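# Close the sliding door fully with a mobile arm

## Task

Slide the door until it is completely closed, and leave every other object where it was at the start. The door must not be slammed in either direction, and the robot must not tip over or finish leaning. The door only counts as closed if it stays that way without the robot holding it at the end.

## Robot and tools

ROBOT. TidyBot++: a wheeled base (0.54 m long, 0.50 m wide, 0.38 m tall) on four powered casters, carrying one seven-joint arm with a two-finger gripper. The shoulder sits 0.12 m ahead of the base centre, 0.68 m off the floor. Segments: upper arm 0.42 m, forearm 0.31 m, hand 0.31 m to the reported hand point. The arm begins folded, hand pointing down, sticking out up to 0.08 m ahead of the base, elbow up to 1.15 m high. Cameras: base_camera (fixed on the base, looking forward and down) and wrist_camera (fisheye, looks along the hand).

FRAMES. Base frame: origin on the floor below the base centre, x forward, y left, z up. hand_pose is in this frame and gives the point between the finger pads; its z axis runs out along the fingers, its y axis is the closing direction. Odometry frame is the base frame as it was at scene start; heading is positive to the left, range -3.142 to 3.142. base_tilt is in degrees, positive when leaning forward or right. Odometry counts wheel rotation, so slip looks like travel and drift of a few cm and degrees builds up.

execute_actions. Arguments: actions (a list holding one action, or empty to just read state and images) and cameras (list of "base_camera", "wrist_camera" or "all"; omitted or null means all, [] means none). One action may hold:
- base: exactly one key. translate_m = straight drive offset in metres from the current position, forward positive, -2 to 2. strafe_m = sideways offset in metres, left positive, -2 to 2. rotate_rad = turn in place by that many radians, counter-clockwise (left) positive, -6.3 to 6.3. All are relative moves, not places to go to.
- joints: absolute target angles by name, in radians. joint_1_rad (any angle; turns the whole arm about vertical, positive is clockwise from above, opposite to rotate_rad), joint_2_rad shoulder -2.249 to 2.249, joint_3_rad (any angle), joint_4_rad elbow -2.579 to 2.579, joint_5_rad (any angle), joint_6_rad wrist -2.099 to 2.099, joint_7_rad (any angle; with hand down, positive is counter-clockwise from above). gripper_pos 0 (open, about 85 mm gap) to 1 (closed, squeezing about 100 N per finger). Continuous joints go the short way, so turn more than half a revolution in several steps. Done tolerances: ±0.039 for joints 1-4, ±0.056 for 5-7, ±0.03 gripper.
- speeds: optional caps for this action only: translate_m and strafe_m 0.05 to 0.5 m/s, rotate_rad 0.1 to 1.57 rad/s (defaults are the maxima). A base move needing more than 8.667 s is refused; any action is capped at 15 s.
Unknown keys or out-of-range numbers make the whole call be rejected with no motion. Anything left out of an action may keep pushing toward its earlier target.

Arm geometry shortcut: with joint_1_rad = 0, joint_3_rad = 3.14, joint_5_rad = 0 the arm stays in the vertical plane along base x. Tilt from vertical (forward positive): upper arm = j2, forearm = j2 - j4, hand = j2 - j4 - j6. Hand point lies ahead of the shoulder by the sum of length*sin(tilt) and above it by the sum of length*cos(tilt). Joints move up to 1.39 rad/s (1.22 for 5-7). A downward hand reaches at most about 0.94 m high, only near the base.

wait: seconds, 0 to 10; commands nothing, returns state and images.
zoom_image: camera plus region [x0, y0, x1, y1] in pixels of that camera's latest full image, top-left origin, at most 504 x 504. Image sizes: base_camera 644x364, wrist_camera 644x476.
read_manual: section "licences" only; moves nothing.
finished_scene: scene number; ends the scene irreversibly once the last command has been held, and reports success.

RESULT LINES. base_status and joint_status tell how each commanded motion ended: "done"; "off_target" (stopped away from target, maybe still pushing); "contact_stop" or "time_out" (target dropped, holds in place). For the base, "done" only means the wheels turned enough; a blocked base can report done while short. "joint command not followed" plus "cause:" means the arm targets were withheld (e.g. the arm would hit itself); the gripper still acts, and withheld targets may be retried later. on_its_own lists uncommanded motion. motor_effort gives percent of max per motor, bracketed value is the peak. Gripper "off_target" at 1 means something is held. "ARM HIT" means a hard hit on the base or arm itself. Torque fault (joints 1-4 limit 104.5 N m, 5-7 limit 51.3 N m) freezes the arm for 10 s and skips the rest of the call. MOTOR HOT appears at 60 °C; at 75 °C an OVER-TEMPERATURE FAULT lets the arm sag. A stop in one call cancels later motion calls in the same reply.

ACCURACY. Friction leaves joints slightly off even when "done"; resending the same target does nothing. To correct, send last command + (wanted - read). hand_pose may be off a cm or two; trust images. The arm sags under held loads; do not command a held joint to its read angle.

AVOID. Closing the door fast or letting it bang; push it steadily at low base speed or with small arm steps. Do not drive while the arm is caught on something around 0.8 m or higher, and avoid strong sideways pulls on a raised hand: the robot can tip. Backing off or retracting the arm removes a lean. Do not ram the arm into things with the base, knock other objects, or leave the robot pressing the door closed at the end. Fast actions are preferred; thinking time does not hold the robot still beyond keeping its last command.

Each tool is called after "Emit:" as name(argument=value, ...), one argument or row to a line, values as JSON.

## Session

Emit:
execute_actions(
  actions=[],
)

Scene clock: 0.00 s.
base_odometry: x=+0.000 y=+0.000 heading=+0.000 (m, m, rad; odometry frame)
base_tilt: forward=-0.1 right=+0.1 (deg)
base_status: not commanded
joint_positions: joint_1_rad=-0.050 joint_2_rad=-0.400 joint_3_rad=+3.142 joint_4_rad=-2.510 joint_5_rad=-0.022 joint_6_rad=-0.870 joint_7_rad=+1.554 gripper_pos=+0.000
joint_status: not commanded
motor_effort: joint_1_rad=+0 joint_2_rad=+0 joint_3_rad=+1 joint_4_rad=+12 joint_5_rad=+0 joint_6_rad=+1 joint_7_rad=+0 (%)
hand_pose: x=+0.2743 y=+0.0145 z=+0.6006 quat_wxyz=(-0.012, +0.997, +0.010, +0.080) (m; base frame)
pictures: base_camera, wrist_camera
camera_calibration (this result's frames):
wrist_camera: T_world_to_cam=[[-0.0161876, -0.999836, 0.00810747, 0.0145452], [-0.99128, 0.0149875, -0.13092, 0.399768], [0.130777, -0.010156, -0.99136, 0.69406], [0, 0, 0, 1]] pos_world=[0.305751, 0.0156002, 0.740282]
Images, in order (width x height): base_camera 644x364, wrist_camera 644x476.

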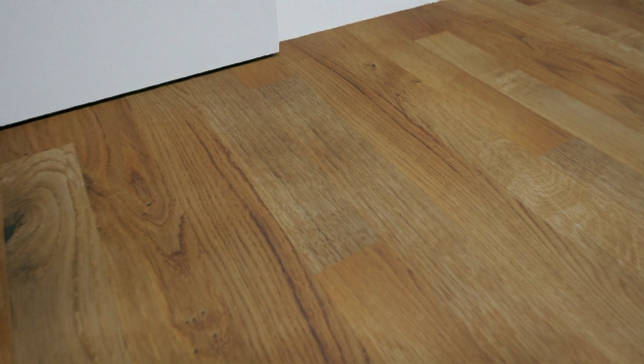

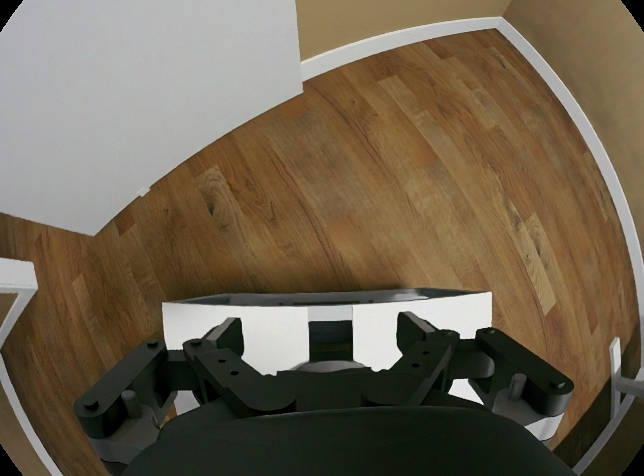

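Emit:
execute_actions(
  actions=[
    {"base":{"rotate_rad":0.527},"joints":{"joint_1_rad":0.0,"joint_6_rad":0.55}},
  ],
)

Emit:
execute_actions(
  actions=[
    {"base":{"strafe_m":0.43}},
  ],
)

Scene clock: 9.70 s.
base_odometry: x=+0.000 y=+0.000 heading=+0.526 (m, m, rad; odometry frame)
base_tilt: forward=-0.1 right=+0.1 (deg)
base_status: done
joint_positions: joint_1_rad=-0.022 joint_2_rad=-0.400 joint_3_rad=+3.142 joint_4_rad=-2.510 joint_5_rad=-0.022 joint_6_rad=+0.535 joint_7_rad=+1.554 gripper_pos=+0.000
joint_status: all done
motor_effort: joint_1_rad=+0(1) joint_2_rad=-6(6) joint_3_rad=+1(2) joint_4_rad=+19(19) joint_5_rad=+0(1) joint_6_rad=+9(10) joint_7_rad=+0(0) (%)
hand_pose: x=+0.5362 y=+0.0068 z=+0.9064 quat_wxyz=(-0.016, +0.709, -0.009, +0.705) (m; base frame)
pictures: base_camera, wrist_camera
camera_calibration (this result's frames):
wrist_camera: T_world_to_cam=[[-0.0257944, -0.997298, -0.0687824, 0.0834738], [-0.033643, 0.0696324, -0.997005, 0.970693], [0.999101, -0.0234031, -0.0353482, -0.36916], [0, 0, 0, 1]] pos_world=[0.403638, 0.0070171, 0.960479]
Images, in order (width x height): base_camera 644x364, wrist_camera 644x476.

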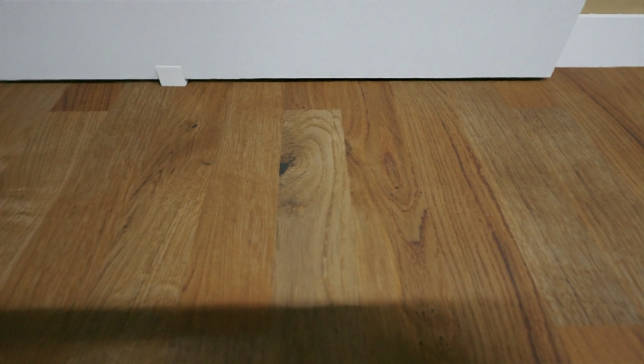

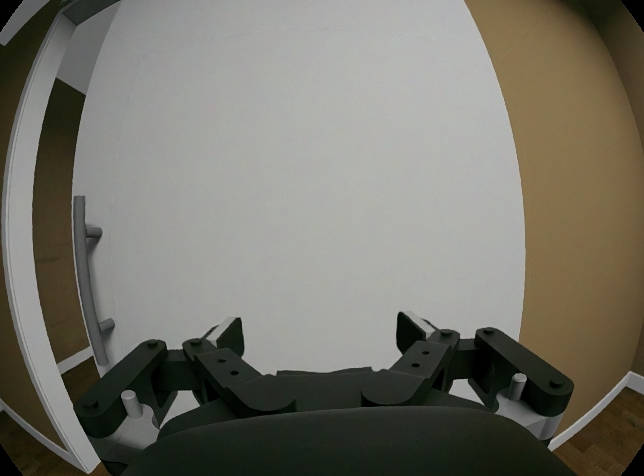

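Scene clock: 11.93 s.
base_odometry: x=-0.217 y=+0.372 heading=+0.527 (m, m, rad; odometry frame)
base_tilt: forward=-0.1 right=+0.1 (deg)
base_status: done
joint_positions: joint_1_rad=-0.020 joint_2_rad=-0.400 joint_3_rad=+3.142 joint_4_rad=-2.510 joint_5_rad=-0.022 joint_6_rad=+0.535 joint_7_rad=+1.554 gripper_pos=+0.000
joint_status: not commanded
motor_effort: joint_1_rad=+0(1) joint_2_rad=-6(7) joint_3_rad=+1(3) joint_4_rad=+19(19) joint_5_rad=+0(0) joint_6_rad=+9(10) joint_7_rad=+0(0) (%)
hand_pose: x=+0.5362 y=+0.0061 z=+0.9064 quat_wxyz=(-0.016, +0.709, -0.010, +0.705) (m; base frame)
pictures: base_camera, wrist_camera
camera_calibration (this result's frames):
wrist_camera: T_world_to_cam=[[-0.027498, -0.997253, -0.0687827, 0.0836768], [-0.0335239, 0.0696901, -0.997005, 0.970679], [0.99906, -0.0251098, -0.0353481, -0.369155], [0, 0, 0, 1]] pos_world=[0.403649, 0.00653083, 0.960479]
Images, in order (width x height): base_camera 644x364, wrist_camera 644x476.

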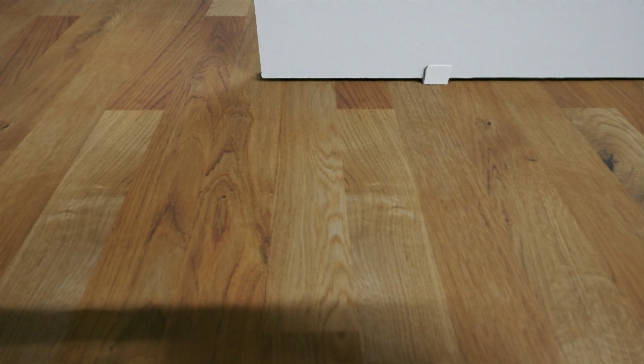

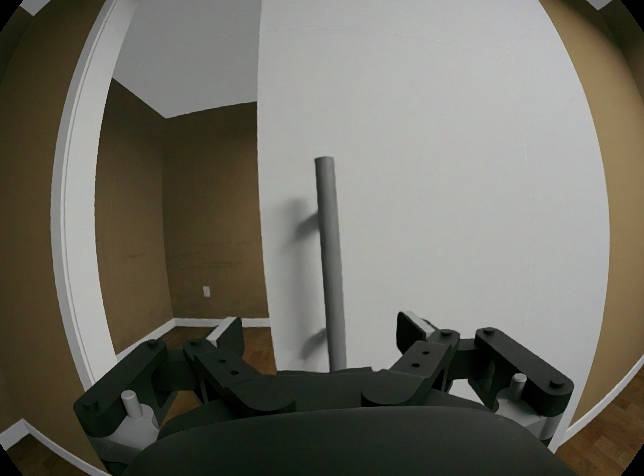

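Emit:
execute_actions(
  actions=[
    {"base":{"translate_m":0.16},"joints":{"joint_1_rad":0.05,"joint_7_rad":1.63},"speeds":{"translate_m":0.25}},
  ],
)

Scene clock: 19.23 s.
base_odometry: x=-0.078 y=+0.452 heading=+0.527 (m, m, rad; odometry frame)
base_tilt: forward=-0.1 right=+0.1 (deg)
base_status: done
joint_positions: joint_1_rad=+0.033 joint_2_rad=-0.400 joint_3_rad=+3.142 joint_4_rad=-2.510 joint_5_rad=-0.022 joint_6_rad=+0.535 joint_7_rad=+1.603 gripper_pos=+0.000
joint_status: all done
motor_effort: joint_1_rad=+0(1) joint_2_rad=-6(8) joint_3_rad=+1(1) joint_4_rad=+19(19) joint_5_rad=+0(0) joint_6_rad=+9(10) joint_7_rad=+0(1) (%)
hand_pose: x=+0.5359 y=-0.0161 z=+0.9065 quat_wxyz=(+0.020, +0.709, -0.011, +0.705) (m; base frame)
pictures: base_camera, wrist_camera
camera_calibration (this result's frames):
wrist_camera: T_world_to_cam=[[-0.0803174, -0.99656, -0.0204392, 0.0460526], [-0.0318091, 0.0230575, -0.999228, 0.972617], [0.996262, -0.0796053, -0.0335516, -0.37042], [0, 0, 0, 1]] pos_world=[0.403672, -0.00601935, 0.960379]
Images, in order (width x height): base_camera 644x364, wrist_camera 644x476.

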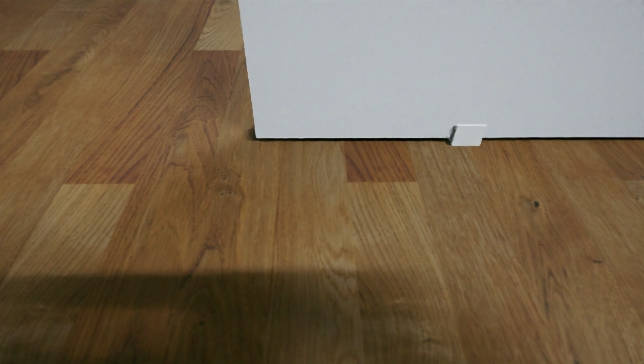

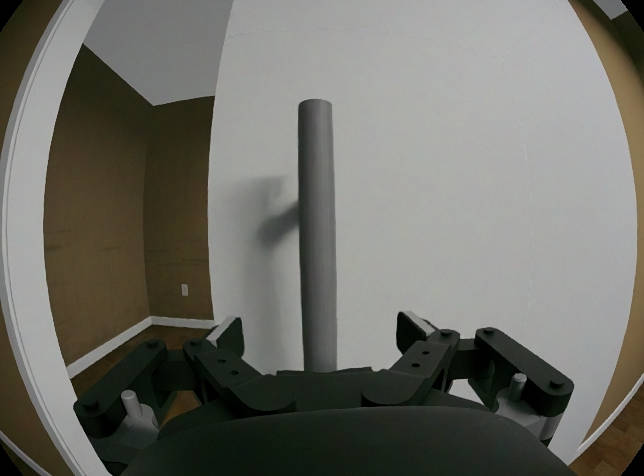

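Emit:
execute_actions(
  actions=[
    {"base":{"translate_m":0.066},"speeds":{"translate_m":0.1}},
  ],
  cameras=["wrist_camera"],
)

Scene clock: 24.07 s.
base_odometry: x=-0.021 y=+0.486 heading=+0.528 (m, m, rad; odometry frame)
base_tilt: forward=-0.1 right=+0.1 (deg)
base_status: done
joint_positions: joint_1_rad=+0.033 joint_2_rad=-0.400 joint_3_rad=+3.142 joint_4_rad=-2.510 joint_5_rad=-0.022 joint_6_rad=+0.535 joint_7_rad=+1.603 gripper_pos=+0.000
joint_status: not commanded
motor_effort: joint_1_rad=+0(0) joint_2_rad=-6(8) joint_3_rad=+1(1) joint_4_rad=+19(19) joint_5_rad=+0(0) joint_6_rad=+9(10) joint_7_rad=+0(0) (%)
hand_pose: x=+0.5359 y=-0.0161 z=+0.9065 quat_wxyz=(+0.020, +0.709, -0.011, +0.705) (m; base frame)
pictures: wrist_camera
camera_calibration (this result's frames):
wrist_camera: T_world_to_cam=[[-0.0803178, -0.99656, -0.0204392, 0.0460526], [-0.0318077, 0.0230574, -0.999228, 0.972617], [0.996262, -0.0796057, -0.0335502, -0.370421], [0, 0, 0, 1]] pos_world=[0.403671, -0.00601946, 0.960379]
Images, in order (width x height): wrist_camera 644x476.

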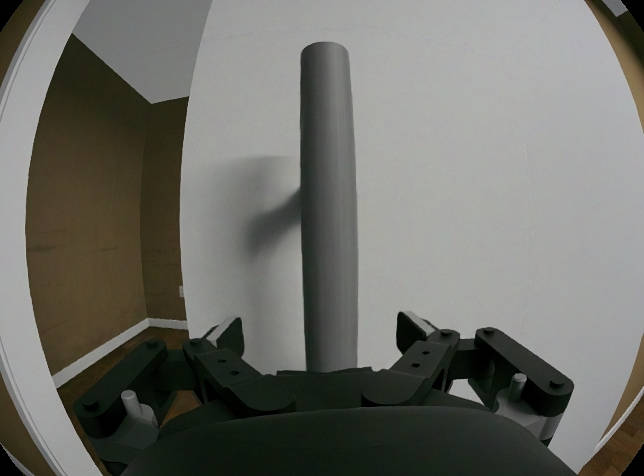

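Emit:
execute_actions(
  actions=[
    {"base":{"strafe_m":0.1},"joints":{"gripper_pos":0.55},"speeds":{"strafe_m":0.1}},
  ],
  cameras=["wrist_camera"],
)

Scene clock: 32.00 s.
base_odometry: x=-0.072 y=+0.572 heading=+0.527 (m, m, rad; odometry frame)
base_tilt: forward=-0.1 right=+0.1 (deg)
base_status: done
joint_positions: joint_1_rad=+0.061 joint_2_rad=-0.400 joint_3_rad=+3.156 joint_4_rad=-2.509 joint_5_rad=-0.044 joint_6_rad=+0.535 joint_7_rad=+1.603 gripper_pos=+0.550
joint_status: all done
motor_effort: joint_1_rad=+0(14) joint_2_rad=-6(10) joint_3_rad=+1(14) joint_4_rad=+19(23) joint_5_rad=+0(8) joint_6_rad=+9(11) joint_7_rad=+0(1) (%)
hand_pose: x=+0.5347 y=-0.0381 z=+0.9074 quat_wxyz=(+0.030, +0.707, -0.038, +0.705) (m; base frame)
pictures: wrist_camera
camera_calibration (this result's frames):
wrist_camera: T_world_to_cam=[[-0.132501, -0.990181, -0.0445516, 0.0740556], [-0.0267803, 0.0485078, -0.998464, 0.971611], [0.990821, -0.131105, -0.0329447, -0.370552], [0, 0, 0, 1]] pos_world=[0.402984, -0.0223834, 0.96121]
Images, in order (width x height): wrist_camera 644x476.

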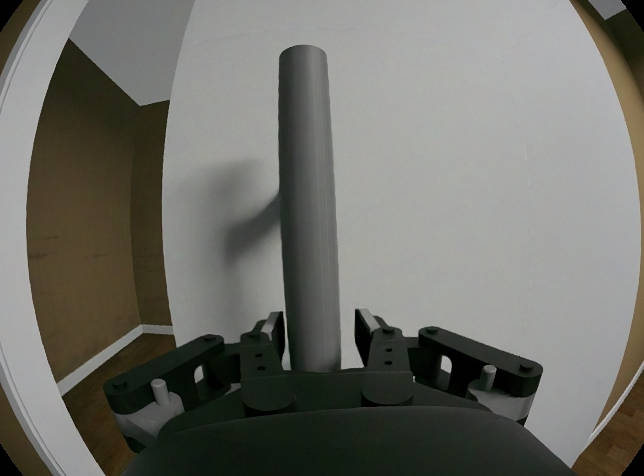

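Emit:
execute_actions(
  actions=[
    {"base":{"strafe_m":0.38},"speeds":{"strafe_m":0.15}},
  ],
)

Scene clock: 39.23 s.
base_odometry: x=-0.263 y=+0.901 heading=+0.527 (m, m, rad; odometry frame)
base_tilt: forward=-0.1 right=+0.1 (deg)
base_status: done
joint_positions: joint_1_rad=+0.054 joint_2_rad=-0.401 joint_3_rad=+3.148 joint_4_rad=-2.508 joint_5_rad=-0.032 joint_6_rad=+0.535 joint_7_rad=+1.603 gripper_pos=+0.550
joint_status: not commanded
motor_effort: joint_1_rad=+3(17) joint_2_rad=-5(9) joint_3_rad=+4(19) joint_4_rad=+18(22) joint_5_rad=-1(9) joint_6_rad=+9(11) joint_7_rad=+0(1) (%)
hand_pose: x=+0.5352 y=-0.0290 z=+0.9082 quat_wxyz=(+0.028, +0.707, -0.026, +0.706) (m; base frame)
pictures: base_camera, wrist_camera
camera_calibration (this result's frames):
wrist_camera: T_world_to_cam=[[-0.111128, -0.993328, -0.0308276, 0.0591396], [-0.0271223, 0.0340396, -0.999052, 0.972216], [0.993436, -0.110186, -0.0307241, -0.37267], [0, 0, 0, 1]] pos_world=[0.403164, -0.0154119, 0.961668]
Images, in order (width x height): base_camera 644x364, wrist_camera 644x476.

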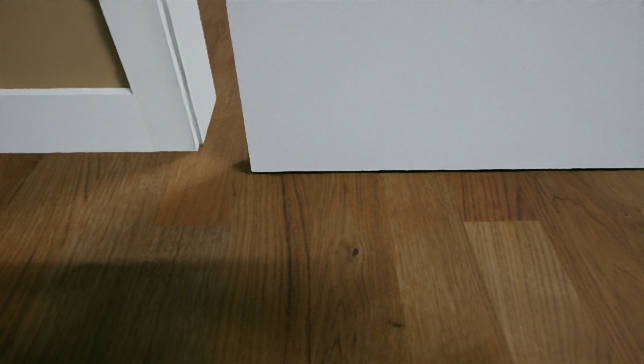

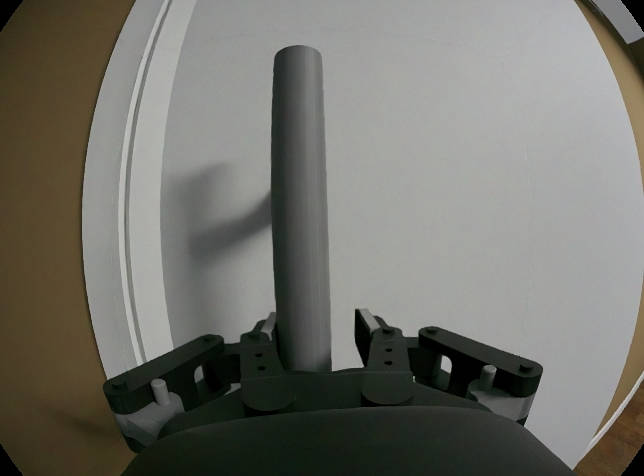

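Emit:
execute_actions(
  actions=[
    {"base":{"strafe_m":0.16},"speeds":{"strafe_m":0.055}},
  ],
)

Scene clock: 48.77 s.
base_odometry: x=-0.343 y=+1.039 heading=+0.527 (m, m, rad; odometry frame)
base_tilt: forward=-0.1 right=+0.1 (deg)
base_status: done
joint_positions: joint_1_rad=+0.074 joint_2_rad=-0.401 joint_3_rad=+3.169 joint_4_rad=-2.508 joint_5_rad=-0.036 joint_6_rad=+0.535 joint_7_rad=+1.603 gripper_pos=+0.550
joint_status: not commanded
motor_effort: joint_1_rad=-5(10) joint_2_rad=-6(8) joint_3_rad=-5(11) joint_4_rad=+19(21) joint_5_rad=+3(5) joint_6_rad=+9(10) joint_7_rad=+0(0) (%)
hand_pose: x=+0.5340 y=-0.0482 z=+0.9084 quat_wxyz=(+0.038, +0.706, -0.045, +0.706) (m; base frame)
pictures: base_camera, wrist_camera
camera_calibration (this result's frames):
wrist_camera: T_world_to_cam=[[-0.152843, -0.98732, -0.0428662, 0.0734313], [-0.024244, 0.0471088, -0.998596, 0.971766], [0.987953, -0.151589, -0.0311368, -0.372207], [0, 0, 0, 1]] pos_world=[0.402506, -0.0297009, 0.96196]
Images, in order (width x height): base_camera 644x364, wrist_camera 644x476.

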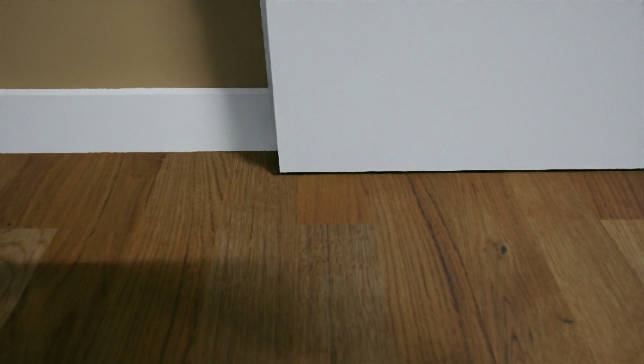

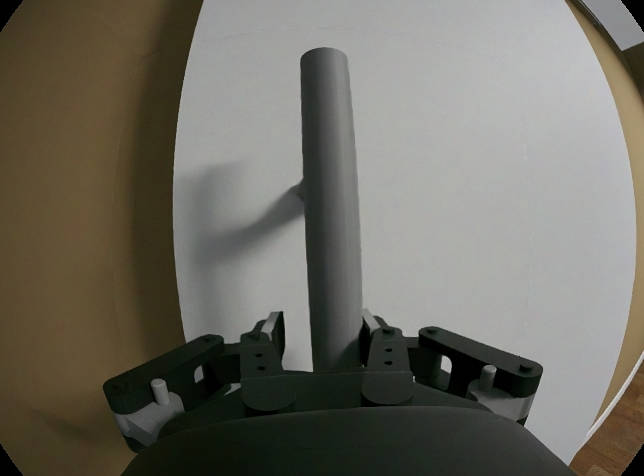

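Emit:
execute_actions(
  actions=[
    {"base":{"strafe_m":0.05},"speeds":{"strafe_m":0.05}},
  ],
  cameras=["base_camera"],
)

Scene clock: 52.17 s.
base_odometry: x=-0.368 y=+1.082 heading=+0.527 (m, m, rad; odometry frame)
base_tilt: forward=-0.1 right=+0.1 (deg)
base_status: done
joint_positions: joint_1_rad=+0.121 joint_2_rad=-0.400 joint_3_rad=+3.221 joint_4_rad=-2.505 joint_5_rad=-0.065 joint_6_rad=+0.535 joint_7_rad=+1.603 gripper_pos=+0.550
joint_status: not commanded
motor_effort: joint_1_rad=-15(18) joint_2_rad=-8(9) joint_3_rad=-17(21) joint_4_rad=+16(19) joint_5_rad=+9(10) joint_6_rad=+8(9) joint_7_rad=-1(1) (%)
hand_pose: x=+0.5270 y=-0.0964 z=+0.9086 quat_wxyz=(+0.061, +0.701, -0.099, +0.704) (m; base frame)
pictures: base_camera
Images, in order (width x height): base_camera 644x364.

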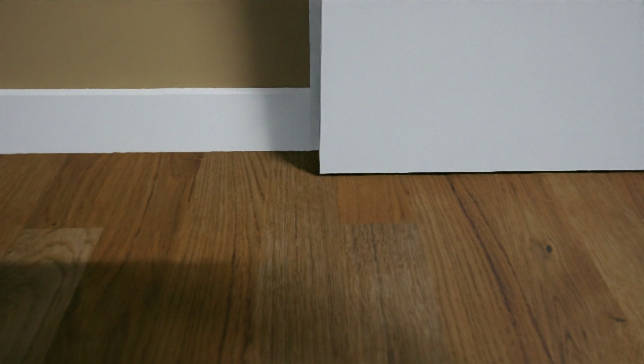

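Emit:
execute_actions(
  actions=[
    {"base":{"strafe_m":-0.06},"joints":{"gripper_pos":0.0},"speeds":{"strafe_m":0.1}},
  ],
  cameras=["wrist_camera"],
)

Scene clock: 56.70 s.
base_odometry: x=-0.338 y=+1.030 heading=+0.527 (m, m, rad; odometry frame)
base_tilt: forward=-0.1 right=+0.1 (deg)
base_status: done
joint_positions: joint_1_rad=+0.062 joint_2_rad=-0.400 joint_3_rad=+3.156 joint_4_rad=-2.506 joint_5_rad=-0.042 joint_6_rad=+0.535 joint_7_rad=+1.603 gripper_pos=+0.000
joint_status: all done
motor_effort: joint_1_rad=+0(14) joint_2_rad=-6(8) joint_3_rad=+1(15) joint_4_rad=+19(20) joint_5_rad=+0(7) joint_6_rad=+9(9) joint_7_rad=+0(1) (%)
hand_pose: x=+0.5354 y=-0.0377 z=+0.9091 quat_wxyz=(+0.031, +0.706, -0.037, +0.706) (m; base frame)
pictures: wrist_camera
camera_calibration (this result's frames):
wrist_camera: T_world_to_cam=[[-0.131226, -0.990427, -0.0428167, 0.0723162], [-0.0241519, 0.0463714, -0.998632, 0.971982], [0.991058, -0.130013, -0.0300059, -0.373919], [0, 0, 0, 1]] pos_world=[0.403541, -0.0220625, 0.962529]
Images, in order (width x height): wrist_camera 644x476.

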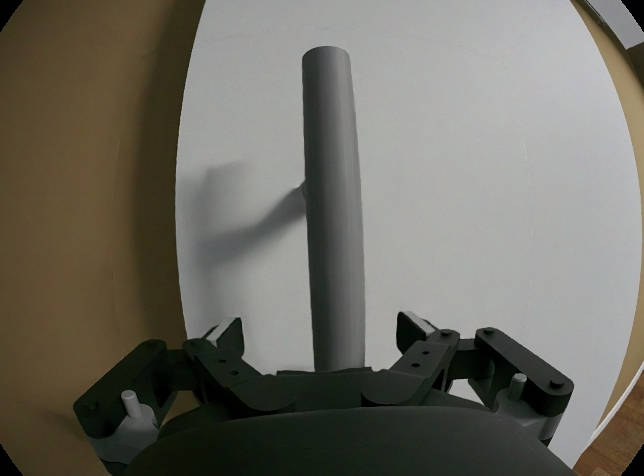

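Emit:
execute_actions(
  actions=[
    {"base":{"translate_m":-0.1}},
  ],
)

Scene clock: 59.33 s.
base_odometry: x=-0.425 y=+0.980 heading=+0.527 (m, m, rad; odometry frame)
base_tilt: forward=-0.1 right=+0.1 (deg)
base_status: done
joint_positions: joint_1_rad=+0.062 joint_2_rad=-0.402 joint_3_rad=+3.156 joint_4_rad=-2.506 joint_5_rad=-0.042 joint_6_rad=+0.535 joint_7_rad=+1.603 gripper_pos=+0.000
joint_status: not commanded
motor_effort: joint_1_rad=+0(0) joint_2_rad=-6(10) joint_3_rad=+1(1) joint_4_rad=+19(20) joint_5_rad=+0(0) joint_6_rad=+9(10) joint_7_rad=+0(0) (%)
hand_pose: x=+0.5349 y=-0.0377 z=+0.9101 quat_wxyz=(+0.031, +0.705, -0.037, +0.707) (m; base frame)
pictures: base_camera, wrist_camera
camera_calibration (this result's frames):
wrist_camera: T_world_to_cam=[[-0.1311, -0.990439, -0.0429255, 0.0723607], [-0.0218885, 0.0461805, -0.998693, 0.971755], [0.991128, -0.129989, -0.0277334, -0.375477], [0, 0, 0, 1]] pos_world=[0.402903, -0.022015, 0.963178]
Images, in order (width x height): base_camera 644x364, wrist_camera 644x476.

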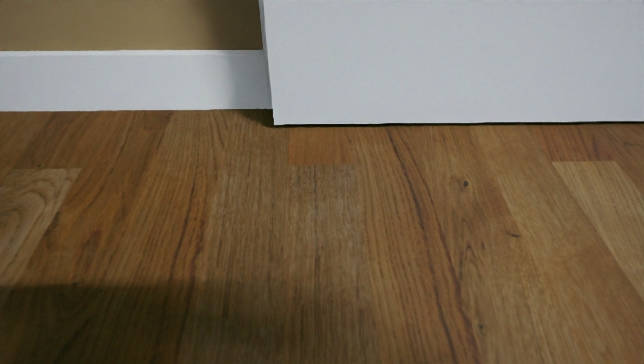

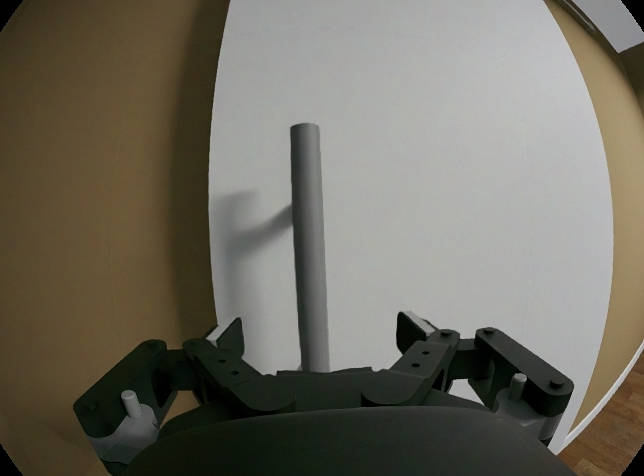

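Emit:
finished_scene(
  scene=2,
)

The scene is finished: the task was done.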